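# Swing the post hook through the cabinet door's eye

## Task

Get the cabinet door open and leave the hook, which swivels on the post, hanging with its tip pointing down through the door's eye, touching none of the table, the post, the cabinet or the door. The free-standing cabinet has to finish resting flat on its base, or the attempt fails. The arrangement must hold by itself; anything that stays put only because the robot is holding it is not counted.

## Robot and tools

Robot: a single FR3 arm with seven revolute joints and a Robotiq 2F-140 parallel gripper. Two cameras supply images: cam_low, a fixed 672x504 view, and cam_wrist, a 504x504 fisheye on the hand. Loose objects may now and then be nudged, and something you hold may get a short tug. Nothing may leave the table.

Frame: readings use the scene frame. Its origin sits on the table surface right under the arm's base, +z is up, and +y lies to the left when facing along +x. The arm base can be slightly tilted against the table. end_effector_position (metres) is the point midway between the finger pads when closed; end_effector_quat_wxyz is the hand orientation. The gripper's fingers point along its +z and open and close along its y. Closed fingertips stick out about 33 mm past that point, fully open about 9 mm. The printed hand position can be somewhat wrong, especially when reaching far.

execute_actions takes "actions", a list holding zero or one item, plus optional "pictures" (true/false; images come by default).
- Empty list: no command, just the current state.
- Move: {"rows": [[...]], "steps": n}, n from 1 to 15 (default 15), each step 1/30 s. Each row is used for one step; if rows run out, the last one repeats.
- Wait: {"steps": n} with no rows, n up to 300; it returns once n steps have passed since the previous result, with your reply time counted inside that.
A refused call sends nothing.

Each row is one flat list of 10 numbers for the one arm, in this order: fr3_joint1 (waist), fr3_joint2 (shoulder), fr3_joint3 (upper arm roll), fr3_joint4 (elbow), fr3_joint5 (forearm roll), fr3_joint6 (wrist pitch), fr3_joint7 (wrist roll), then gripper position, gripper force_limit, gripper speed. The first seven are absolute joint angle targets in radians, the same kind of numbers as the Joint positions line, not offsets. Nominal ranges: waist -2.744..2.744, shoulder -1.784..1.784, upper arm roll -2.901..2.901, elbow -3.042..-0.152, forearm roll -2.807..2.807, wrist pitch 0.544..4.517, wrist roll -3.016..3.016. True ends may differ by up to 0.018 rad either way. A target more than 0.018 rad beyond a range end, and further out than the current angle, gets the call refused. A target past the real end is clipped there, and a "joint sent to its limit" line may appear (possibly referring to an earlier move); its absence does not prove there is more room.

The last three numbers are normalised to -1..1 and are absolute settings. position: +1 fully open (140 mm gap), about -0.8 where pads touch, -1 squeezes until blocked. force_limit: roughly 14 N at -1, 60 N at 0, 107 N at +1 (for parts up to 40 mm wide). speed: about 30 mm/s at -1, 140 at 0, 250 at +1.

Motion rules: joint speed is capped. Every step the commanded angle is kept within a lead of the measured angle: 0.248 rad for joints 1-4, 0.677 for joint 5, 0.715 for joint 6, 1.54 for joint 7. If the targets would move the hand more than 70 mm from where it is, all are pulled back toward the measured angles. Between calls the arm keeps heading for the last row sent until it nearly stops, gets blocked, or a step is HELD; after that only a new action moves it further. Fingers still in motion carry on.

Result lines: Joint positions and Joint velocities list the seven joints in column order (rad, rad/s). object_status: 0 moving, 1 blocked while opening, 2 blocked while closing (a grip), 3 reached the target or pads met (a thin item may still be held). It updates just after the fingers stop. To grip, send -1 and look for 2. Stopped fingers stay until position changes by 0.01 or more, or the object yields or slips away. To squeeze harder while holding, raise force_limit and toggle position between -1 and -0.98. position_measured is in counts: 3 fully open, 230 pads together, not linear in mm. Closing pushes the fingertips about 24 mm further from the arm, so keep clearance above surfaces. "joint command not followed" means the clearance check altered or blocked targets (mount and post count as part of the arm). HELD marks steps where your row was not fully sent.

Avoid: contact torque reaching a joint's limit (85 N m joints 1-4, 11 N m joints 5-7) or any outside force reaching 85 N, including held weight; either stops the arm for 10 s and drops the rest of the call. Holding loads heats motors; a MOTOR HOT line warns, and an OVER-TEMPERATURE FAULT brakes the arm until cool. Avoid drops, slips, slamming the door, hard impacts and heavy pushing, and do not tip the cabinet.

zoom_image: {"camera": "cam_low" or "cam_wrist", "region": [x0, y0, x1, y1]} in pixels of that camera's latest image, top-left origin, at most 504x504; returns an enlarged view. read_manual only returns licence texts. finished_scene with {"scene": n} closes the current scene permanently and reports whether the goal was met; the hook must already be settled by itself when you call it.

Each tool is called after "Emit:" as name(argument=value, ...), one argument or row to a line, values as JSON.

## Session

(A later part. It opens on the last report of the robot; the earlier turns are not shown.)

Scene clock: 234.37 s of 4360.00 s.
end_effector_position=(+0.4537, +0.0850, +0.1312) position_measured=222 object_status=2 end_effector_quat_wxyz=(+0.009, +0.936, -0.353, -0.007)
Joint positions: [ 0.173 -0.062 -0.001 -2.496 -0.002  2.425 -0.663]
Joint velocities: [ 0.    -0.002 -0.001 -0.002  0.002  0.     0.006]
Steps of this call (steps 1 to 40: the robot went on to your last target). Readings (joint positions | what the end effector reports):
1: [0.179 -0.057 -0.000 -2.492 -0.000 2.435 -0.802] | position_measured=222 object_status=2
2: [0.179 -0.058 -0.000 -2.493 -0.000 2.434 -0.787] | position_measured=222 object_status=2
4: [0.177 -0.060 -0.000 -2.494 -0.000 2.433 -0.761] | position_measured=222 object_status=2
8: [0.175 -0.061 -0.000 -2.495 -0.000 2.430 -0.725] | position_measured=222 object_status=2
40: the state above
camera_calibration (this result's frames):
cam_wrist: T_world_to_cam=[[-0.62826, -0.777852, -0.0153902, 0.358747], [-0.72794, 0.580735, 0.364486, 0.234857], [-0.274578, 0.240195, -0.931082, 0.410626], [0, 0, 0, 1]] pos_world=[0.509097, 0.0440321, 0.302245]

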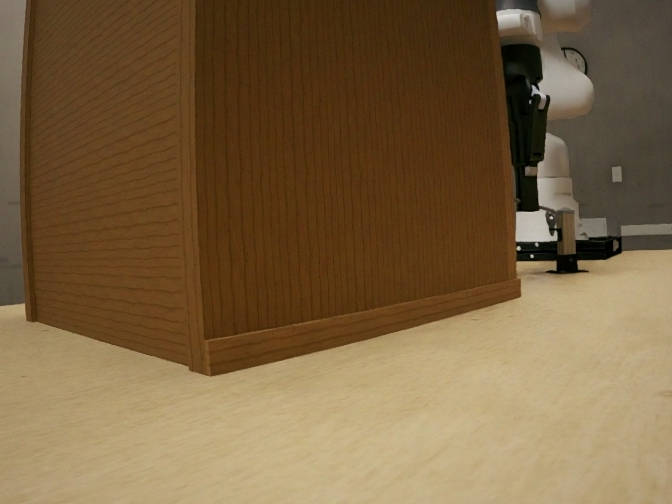

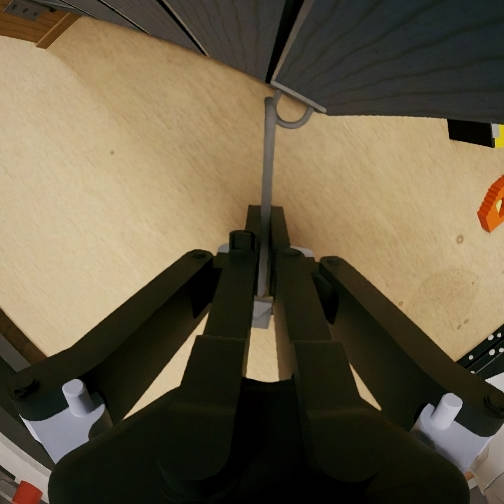

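Emit:
execute_actions(
  actions=[
    {"rows":[[0.175,-0.068,0,-2.494,0,2.426,-0.65,-1,-1,-0.5],[0.175,-0.072,0,-2.494,0,2.422,-0.65,-1,-1,-0.5],[0.175,-0.076,0,-2.494,0,2.418,-0.65,-1,-1,-0.5],[0.175,-0.08,0,-2.494,0,2.414,-0.65,-1,-1,-0.5],[0.175,-0.084,0,-2.494,0,2.41,-0.65,-1,-1,-0.5],[0.175,-0.084,0,-2.494,0,2.41,-0.65,-1,-1,-0.5],[0.175,-0.084,0,-2.494,0,2.41,-0.65,-1,-1,-0.5],[0.175,-0.084,0,-2.494,0,2.41,-0.63,-1,-1,-0.5],[0.174,-0.085,0,-2.495,0,2.41,-0.61,-1,-1,-0.5],[0.173,-0.086,0,-2.496,0,2.41,-0.59,-1,-1,-0.5],[0.172,-0.087,0,-2.498,0,2.41,-0.57,-1,-1,-0.5],[0.171,-0.089,0,-2.499,0,2.41,-0.55,-1,-1,-0.5],[0.17,-0.09,0,-2.5,0,2.41,-0.54,-1,-1,-0.5],[0.169,-0.091,0,-2.501,0,2.41,-0.54,-1,-1,-0.5],[0.168,-0.092,0,-2.502,0,2.41,-0.54,-1,-1,-0.5]],"steps":15},
  ],
  pictures=false,
)

Emit:
execute_actions(
  actions=[
    {"steps":35},
  ],
  pictures=false,
)

Emit:
execute_actions(
  actions=[
    {"rows":[[0.168,-0.088,0,-2.501,0,2.413,-0.54,-1,-1,-0.5],[0.168,-0.084,0,-2.501,0,2.417,-0.54,-1,-1,-0.5],[0.168,-0.08,0,-2.5,0,2.42,-0.54,-1,-1,-0.5],[0.167,-0.076,0,-2.5,0,2.424,-0.54,-1,-1,-0.5],[0.167,-0.072,0,-2.499,0,2.427,-0.54,-1,-1,-0.5],[0.167,-0.068,0,-2.499,0,2.431,-0.54,-1,-1,-0.5],[0.166,-0.064,0,-2.498,0,2.434,-0.54,-1,-1,-0.5],[0.166,-0.06,0,-2.498,0,2.438,-0.54,-1,-1,-0.5],[0.166,-0.056,0,-2.498,0,2.442,-0.54,-1,-1,-0.5],[0.165,-0.052,0,-2.498,0,2.446,-0.54,-1,-1,-0.5]],"steps":15},
  ],
  pictures=false,
)

Emit:
execute_actions(
  actions=[
    {"steps":15},
  ],
)

Emit:
zoom_image(
  camera="cam_wrist",
  region=[200,40,340,160],
)

Scene clock: 256.67 s of 4360.00 s.
end_effector_position=(+0.4498, +0.0847, +0.1371) position_measured=222 object_status=2 end_effector_quat_wxyz=(+0.009, +0.926, -0.378, -0.007)
Joint positions: [ 0.173 -0.083 -0.001 -2.503 -0.001  2.409 -0.609]
Joint velocities: [-0.014 -0.031  0.002 -0.027  0.003 -0.001  0.209]
Steps of this call (steps 1 to 15: the robot went on to your last target; steps 16 to 90: nothing new was sent; then 18.80 s passed at rest; steps 91 to 105: all 15 steps of this action). Readings (joint positions | what the end effector reports):
91: [0.173 -0.062 -0.001 -2.496 -0.002 2.425 -0.661] | position_measured=222 object_status=2
92: [0.173 -0.063 -0.001 -2.496 -0.002 2.424 -0.661] | position_measured=222 object_status=2
94: [0.173 -0.067 -0.001 -2.497 -0.002 2.420 -0.661] | position_measured=222 object_status=2
98: [0.175 -0.076 -0.001 -2.498 -0.001 2.413 -0.657] | position_measured=222 object_status=2
105: the state above

Scene clock: 257.83 s of 4360.00 s.
end_effector_position=(+0.4482, +0.0832, +0.1370) position_measured=222 object_status=2 end_effector_quat_wxyz=(+0.010, +0.913, -0.407, -0.008)
Joint positions: [ 0.17  -0.086 -0.001 -2.505 -0.001  2.406 -0.549]
Joint velocities: [-0.     0.    -0.    -0.    -0.001 -0.     0.005]
Steps of this call (steps 1 to 30: the robot went on to your last target; steps 31 to 35: nothing new was sent). Readings (joint positions | what the end effector reports):
1: [0.173 -0.084 -0.001 -2.503 -0.001 2.409 -0.602] | position_measured=222 object_status=2
2: [0.173 -0.085 -0.001 -2.504 -0.001 2.409 -0.596] | position_measured=222 object_status=2
4: [0.172 -0.085 -0.001 -2.505 -0.001 2.409 -0.587] | position_measured=222 object_status=2
8: [0.171 -0.086 -0.001 -2.505 -0.001 2.408 -0.572] | position_measured=222 object_status=2
35: the state above
The arm was judged still, so your last target was given up. Only a new action makes it travel on or press farther. Fingers that are still opening or closing keep moving.

Scene clock: 258.33 s of 4360.00 s.
end_effector_position=(+0.4515, +0.0802, +0.1269) position_measured=222 object_status=2 end_effector_quat_wxyz=(+0.011, +0.912, -0.410, -0.009)
Joint positions: [ 0.163 -0.056 -0.001 -2.501 -0.001  2.429 -0.549]
Joint velocities: [ 0.001  0.012  0.    -0.     0.     0.02  -0.001]
Steps of this call (steps 1 to 15: all 15 steps of this action). Readings (joint positions | what the end effector reports):
1: [0.170 -0.086 -0.001 -2.505 -0.001 2.406 -0.549] | position_measured=222 object_status=2
2: [0.170 -0.086 -0.001 -2.505 -0.001 2.407 -0.549] | position_measured=222 object_status=2
4: [0.170 -0.083 -0.001 -2.504 -0.001 2.408 -0.549] | position_measured=222 object_status=2
8: [0.167 -0.072 -0.001 -2.502 -0.001 2.415 -0.549] | position_measured=222 object_status=2
15: the state above

Scene clock: 258.83 s of 4360.00 s.
end_effector_position=(+0.4516, +0.0802, +0.1266) position_measured=222 object_status=2 end_effector_quat_wxyz=(+0.011, +0.912, -0.410, -0.009)
Joint positions: [ 0.163 -0.055 -0.001 -2.501 -0.001  2.431 -0.549]
Joint velocities: [-0.001 -0.    -0.     0.     0.    -0.     0.001]
Steps of this call (steps 1 to 15: the robot went on to your last target). Readings (joint positions | what the end effector reports):
1: [0.163 -0.055 -0.001 -2.501 -0.001 2.430 -0.549] | position_measured=222 object_status=2
2: [0.163 -0.055 -0.001 -2.501 -0.001 2.430 -0.549] | position_measured=222 object_status=2
4: [0.163 -0.055 -0.001 -2.501 -0.001 2.430 -0.549] | position_measured=222 object_status=2
8: [0.163 -0.055 -0.001 -2.501 -0.001 2.431 -0.549] | position_measured=222 object_status=2
15: the state above
The arm was judged still, so your last target was given up. Only a new action makes it travel on or press farther. Fingers that are still opening or closing keep moving.
camera_calibration (this result's frames):
cam_wrist: T_world_to_cam=[[-0.719918, -0.693996, -0.00930948, 0.387569], [-0.648385, 0.667697, 0.365757, 0.19481], [-0.247618, 0.269352, -0.930664, 0.392377], [0, 0, 0, 1]] pos_world=[0.502489, 0.0332099, 0.297526]

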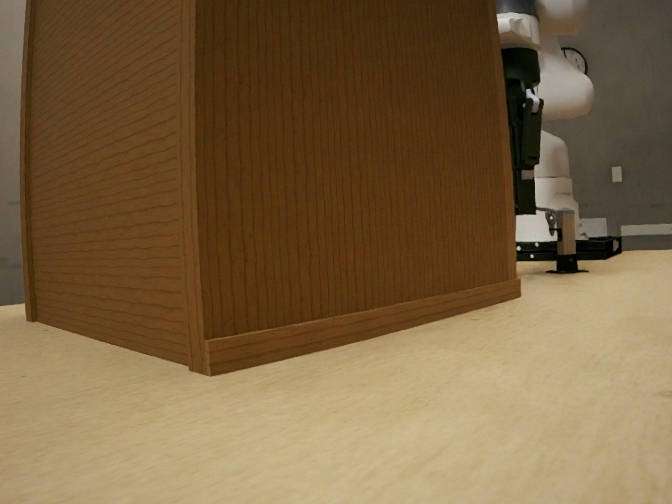

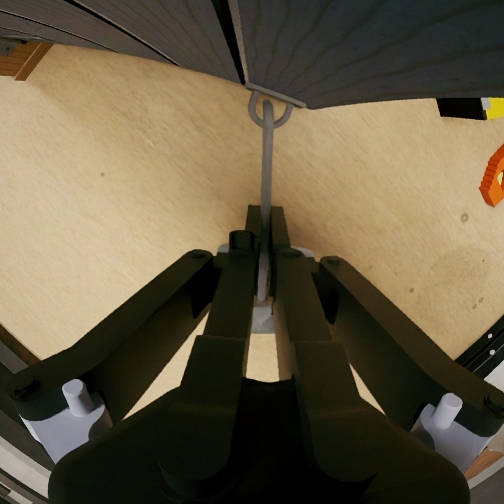

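Region (200, 40, 340, 160) of cam_wrist's 504x504 image, scaled by 3.600, with more detail than that image has; it fills the top 432 rows of this view, and the rest is white.

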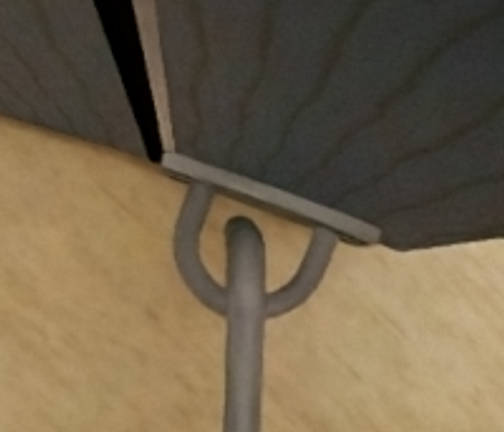

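Centred. Lower further.

Emit:
execute_actions(
  actions=[
    {"rows":[[0.165,-0.049,0,-2.498,0,2.449,-0.54,-1,-1,-0.5],[0.165,-0.046,0,-2.498,0,2.452,-0.54,-1,-1,-0.5],[0.165,-0.043,0,-2.499,0,2.456,-0.54,-1,-1,-0.5],[0.165,-0.04,0,-2.499,0,2.459,-0.54,-1,-1,-0.5],[0.165,-0.037,0,-2.5,0,2.463,-0.54,-1,-1,-0.5],[0.165,-0.034,0,-2.5,0,2.466,-0.54,-1,-1,-0.5],[0.165,-0.031,0,-2.501,0,2.47,-0.54,-1,-1,-0.5],[0.165,-0.028,0,-2.501,0,2.473,-0.54,-1,-1,-0.5],[0.165,-0.025,0,-2.502,0,2.477,-0.54,-1,-1,-0.5],[0.165,-0.022,0,-2.502,0,2.48,-0.54,-1,-1,-0.5],[0.165,-0.019,0,-2.503,0,2.484,-0.54,-1,-1,-0.5],[0.165,-0.016,0,-2.503,0,2.487,-0.54,-1,-1,-0.5]],"steps":15},
  ],
  pictures=false,
)

Emit:
execute_actions(
  actions=[
    {"steps":10},
  ],
  pictures=false,
)

Emit:
execute_actions(
  actions=[
    {"rows":[[0.165,-0.016,0,-2.503,0,2.487,-0.54,-0.5,-1,-0.5]],"steps":15},
  ],
)

Emit:
zoom_image(
  camera="cam_wrist",
  region=[200,40,340,160],
)

Emit:
execute_actions(
  actions=[
    {"rows":[[0.18,-0.06,0,-2.505,0,2.43,-0.54,-0.5,-1,-0.5],[0.18,-0.06,0,-2.505,0,2.43,-0.54,-0.5,-1,-0.5],[0.18,-0.06,0,-2.505,0,2.43,-0.54,-0.5,-1,-0.5],[0.18,-0.06,0,-2.505,0,2.43,-0.54,-0.5,-1,-0.5],[0.18,-0.06,0,-2.505,0,2.43,-0.54,-0.5,-1,-0.5],[0.19,-0.11,0,-2.505,0,2.37,-0.54,-0.5,-1,-0.5],[0.19,-0.11,0,-2.505,0,2.37,-0.54,-0.5,-1,-0.5],[0.19,-0.11,0,-2.505,0,2.37,-0.54,-0.5,-1,-0.5],[0.19,-0.11,0,-2.505,0,2.37,-0.54,-0.5,-1,-0.5],[0.19,-0.11,0,-2.505,0,2.37,-0.54,-0.5,-1,-0.5],[0.21,-0.19,0,-2.5,0,2.28,-0.54,-0.5,-1,-0.5]],"steps":15},
  ],
  pictures=false,
)

Emit:
execute_actions(
  actions=[
    {"rows":[[0.3,-0.35,0,-2.5,0,2.13,-0.54,-0.5,-1,-0.5]],"steps":15},
  ],
  pictures=false,
)

Emit:
execute_actions(
  actions=[
    {"steps":20},
  ],
)

Scene clock: 279.20 s of 4360.00 s.
end_effector_position=(+0.4529, +0.0786, +0.1125) position_measured=222 object_status=2 end_effector_quat_wxyz=(+0.012, +0.911, -0.412, -0.010)
Joint positions: [ 0.162 -0.02  -0.003 -2.503 -0.002  2.466 -0.549]
Joint velocities: [ 0.     0.03   0.002 -0.008 -0.     0.047  0.   ]
Steps of this call (steps 1 to 90: nothing new was sent; then 16.87 s passed at rest; steps 91 to 105: all 15 steps of this action). Readings (joint positions | what the end effector reports):
91: [0.163 -0.054 -0.001 -2.501 -0.001 2.431 -0.549] | position_measured=222 object_status=2
92: [0.163 -0.053 -0.001 -2.501 -0.001 2.432 -0.549] | position_measured=222 object_status=2
94: [0.163 -0.049 -0.001 -2.501 -0.002 2.436 -0.549] | position_measured=222 object_status=2
98: [0.162 -0.038 -0.002 -2.501 -0.002 2.447 -0.549] | position_measured=222 object_status=2
105: the state above

Scene clock: 279.53 s of 4360.00 s.
end_effector_position=(+0.4530, +0.0786, +0.1117) position_measured=222 object_status=2 end_effector_quat_wxyz=(+0.011, +0.911, -0.412, -0.009)
Joint positions: [ 0.162 -0.019 -0.003 -2.505 -0.002  2.47  -0.549]
Joint velocities: [ 0.    -0.     0.    -0.    -0.001  0.002  0.001]
Steps of this call (steps 1 to 10: the robot went on to your last target). Readings (joint positions | what the end effector reports):
1: [0.162 -0.019 -0.003 -2.504 -0.002 2.467 -0.549] | position_measured=222 object_status=2
2: [0.162 -0.019 -0.003 -2.504 -0.002 2.468 -0.549] | position_measured=222 object_status=2
4: [0.162 -0.019 -0.003 -2.504 -0.002 2.469 -0.549] | position_measured=222 object_status=2
8: [0.162 -0.019 -0.003 -2.505 -0.002 2.470 -0.549] | position_measured=222 object_status=2
10: the state above

Scene clock: 280.03 s of 4360.00 s.
end_effector_position=(+0.4568, +0.0799, +0.1124) position_measured=192 object_status=3 end_effector_quat_wxyz=(+0.008, +0.911, -0.412, -0.004)
Joint positions: [ 0.163 -0.018 -0.003 -2.505 -0.002  2.483 -0.547]
Joint velocities: [ 0.001 -0.001  0.     0.001  0.     0.006  0.003]
Steps of this call (steps 1 to 15: all 15 steps of this action). Readings (joint positions | what the end effector reports):
1: [0.162 -0.019 -0.003 -2.505 -0.002 2.470 -0.549] | position_measured=222 object_status=0
2: [0.162 -0.018 -0.003 -2.505 -0.002 2.472 -0.549] | position_measured=222 object_status=0
4: [0.162 -0.018 -0.003 -2.505 -0.002 2.476 -0.548] | position_measured=210 object_status=0
8: [0.163 -0.018 -0.003 -2.505 -0.002 2.480 -0.548] | position_measured=192 object_status=0
15: the state above
camera_calibration (this result's frames):
cam_wrist: T_world_to_cam=[[-0.721999, -0.691653, -0.0182693, 0.392716], [-0.650278, 0.669316, 0.359382, 0.205009], [-0.23634, 0.271353, -0.933012, 0.375495], [0, 0, 0, 1]] pos_world=[0.505598, 0.0325156, 0.28384]

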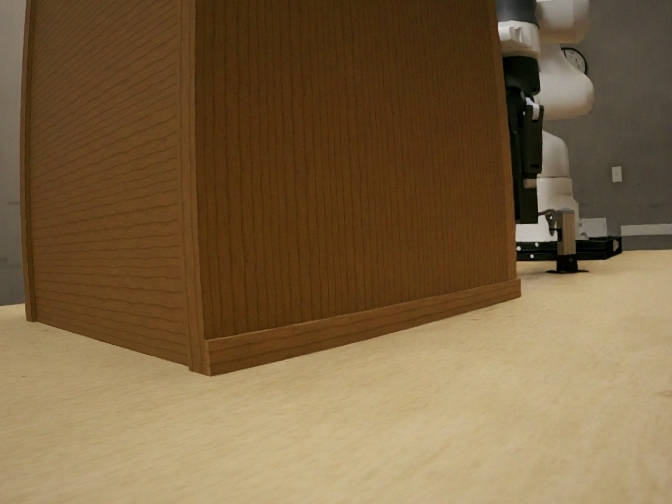

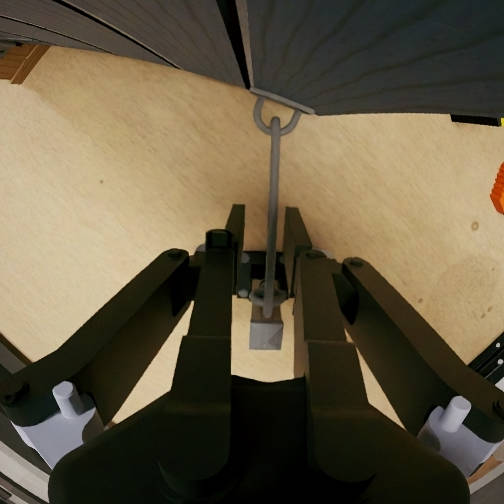

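Region (200, 40, 340, 160) of cam_wrist's 504x504 image, scaled by 3.600, with more detail than that image has; it fills the top 432 rows of this view, and the rest is white.

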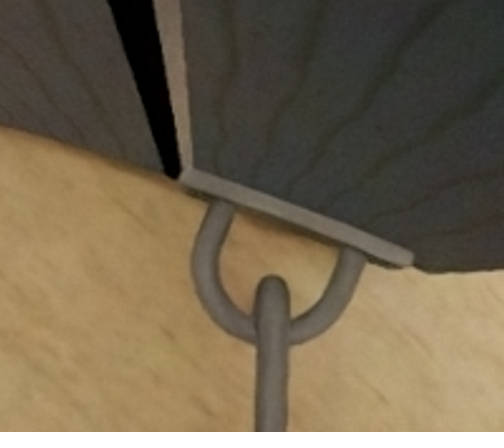

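Scene clock: 280.53 s of 4360.00 s.
end_effector_position=(+0.4444, +0.0986, +0.1757) position_measured=192 object_status=3 end_effector_quat_wxyz=(+0.004, +0.920, -0.392, +0.002)
Joint positions: [ 0.206 -0.181 -0.001 -2.499 -0.002  2.33  -0.547]
Joint velocities: [ 0.053 -0.226  0.004  0.051  0.001 -0.255  0.001]
Steps of this call (steps 1 to 15: all 15 steps of this action). Readings (joint positions | what the end effector reports):
1: [0.165 -0.023 -0.003 -2.506 -0.002 2.475 -0.547] | position_measured=192 object_status=3
2: [0.169 -0.033 -0.003 -2.507 -0.002 2.467 -0.547] | position_measured=192 object_status=3
4: [0.175 -0.049 -0.002 -2.506 -0.002 2.456 -0.547] | position_measured=192 object_status=3
8: [0.184 -0.089 -0.002 -2.506 -0.002 2.418 -0.547] | position_measured=192 object_status=3
15: the state above

Scene clock: 281.03 s of 4360.00 s.
end_effector_position=(+0.4044, +0.1314, +0.2343) position_measured=192 object_status=3 end_effector_quat_wxyz=(+0.008, +0.938, -0.348, -0.004)
Joint positions: [ 0.298 -0.351  0.003 -2.498 -0.002  2.144 -0.546]
Joint velocities: [ 0.    -0.     0.    -0.     0.    -0.066 -0.001]
Steps of this call (steps 1 to 15: all 15 steps of this action). Readings (joint positions | what the end effector reports):
1: [0.221 -0.204 -0.008 -2.504 -0.002 2.302 -0.547] | position_measured=192 object_status=3
2: [0.242 -0.244 -0.009 -2.507 -0.002 2.270 -0.546] | position_measured=192 object_status=3
4: [0.277 -0.311 -0.001 -2.500 -0.002 2.226 -0.546] | position_measured=192 object_status=3
8: [0.297 -0.351 0.003 -2.495 -0.002 2.178 -0.546] | position_measured=192 object_status=3
15: the state above

Scene clock: 281.70 s of 4360.00 s.
end_effector_position=(+0.4011, +0.1303, +0.2335) position_measured=192 object_status=3 end_effector_quat_wxyz=(+0.011, +0.937, -0.348, -0.008)
Joint positions: [ 0.298 -0.351  0.003 -2.499 -0.002  2.134 -0.546]
Joint velocities: [ 0.001  0.001  0.    -0.001 -0.001 -0.001 -0.001]
Steps of this call (steps 1 to 20: the robot went on to your last target). Readings (joint positions | what the end effector reports):
1: [0.298 -0.351 0.003 -2.498 -0.002 2.142 -0.546] | position_measured=192 object_status=3
2: [0.298 -0.351 0.003 -2.498 -0.002 2.141 -0.546] | position_measured=192 object_status=3
4: [0.298 -0.351 0.003 -2.499 -0.002 2.138 -0.546] | position_measured=192 object_status=3
8: [0.298 -0.351 0.003 -2.499 -0.002 2.136 -0.546] | position_measured=192 object_status=3
20: the state above
camera_calibration (this result's frames):
cam_wrist: T_world_to_cam=[[-0.619564, -0.784886, -0.00971426, 0.358654], [-0.732808, 0.573932, 0.365506, 0.135645], [-0.281305, 0.233573, -0.930758, 0.484018], [0, 0, 0, 1]] pos_world=[0.457768, 0.0905977, 0.404408]

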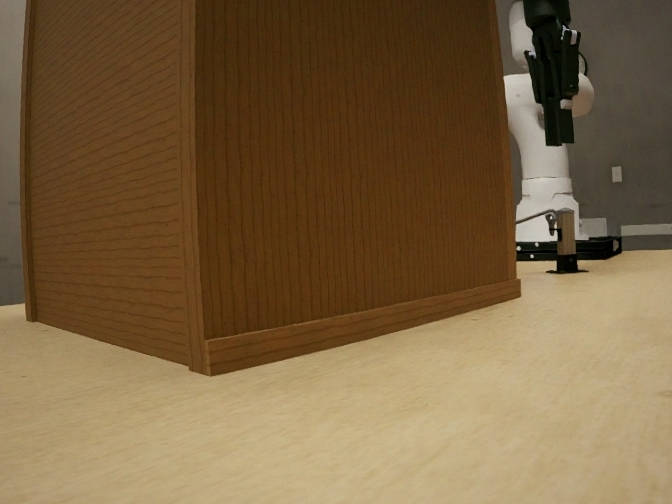

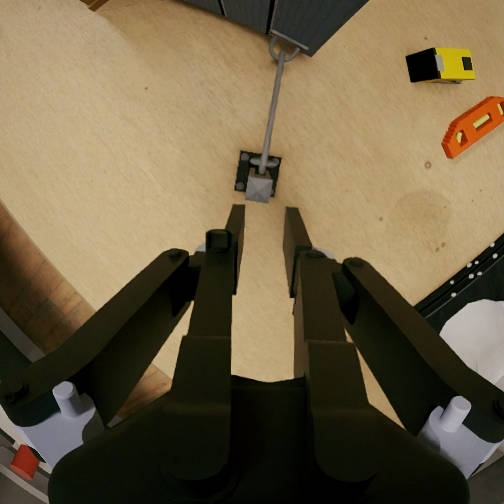

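Emit:
finished_scene(
  scene=2,
)

The scene is finished: the task was done.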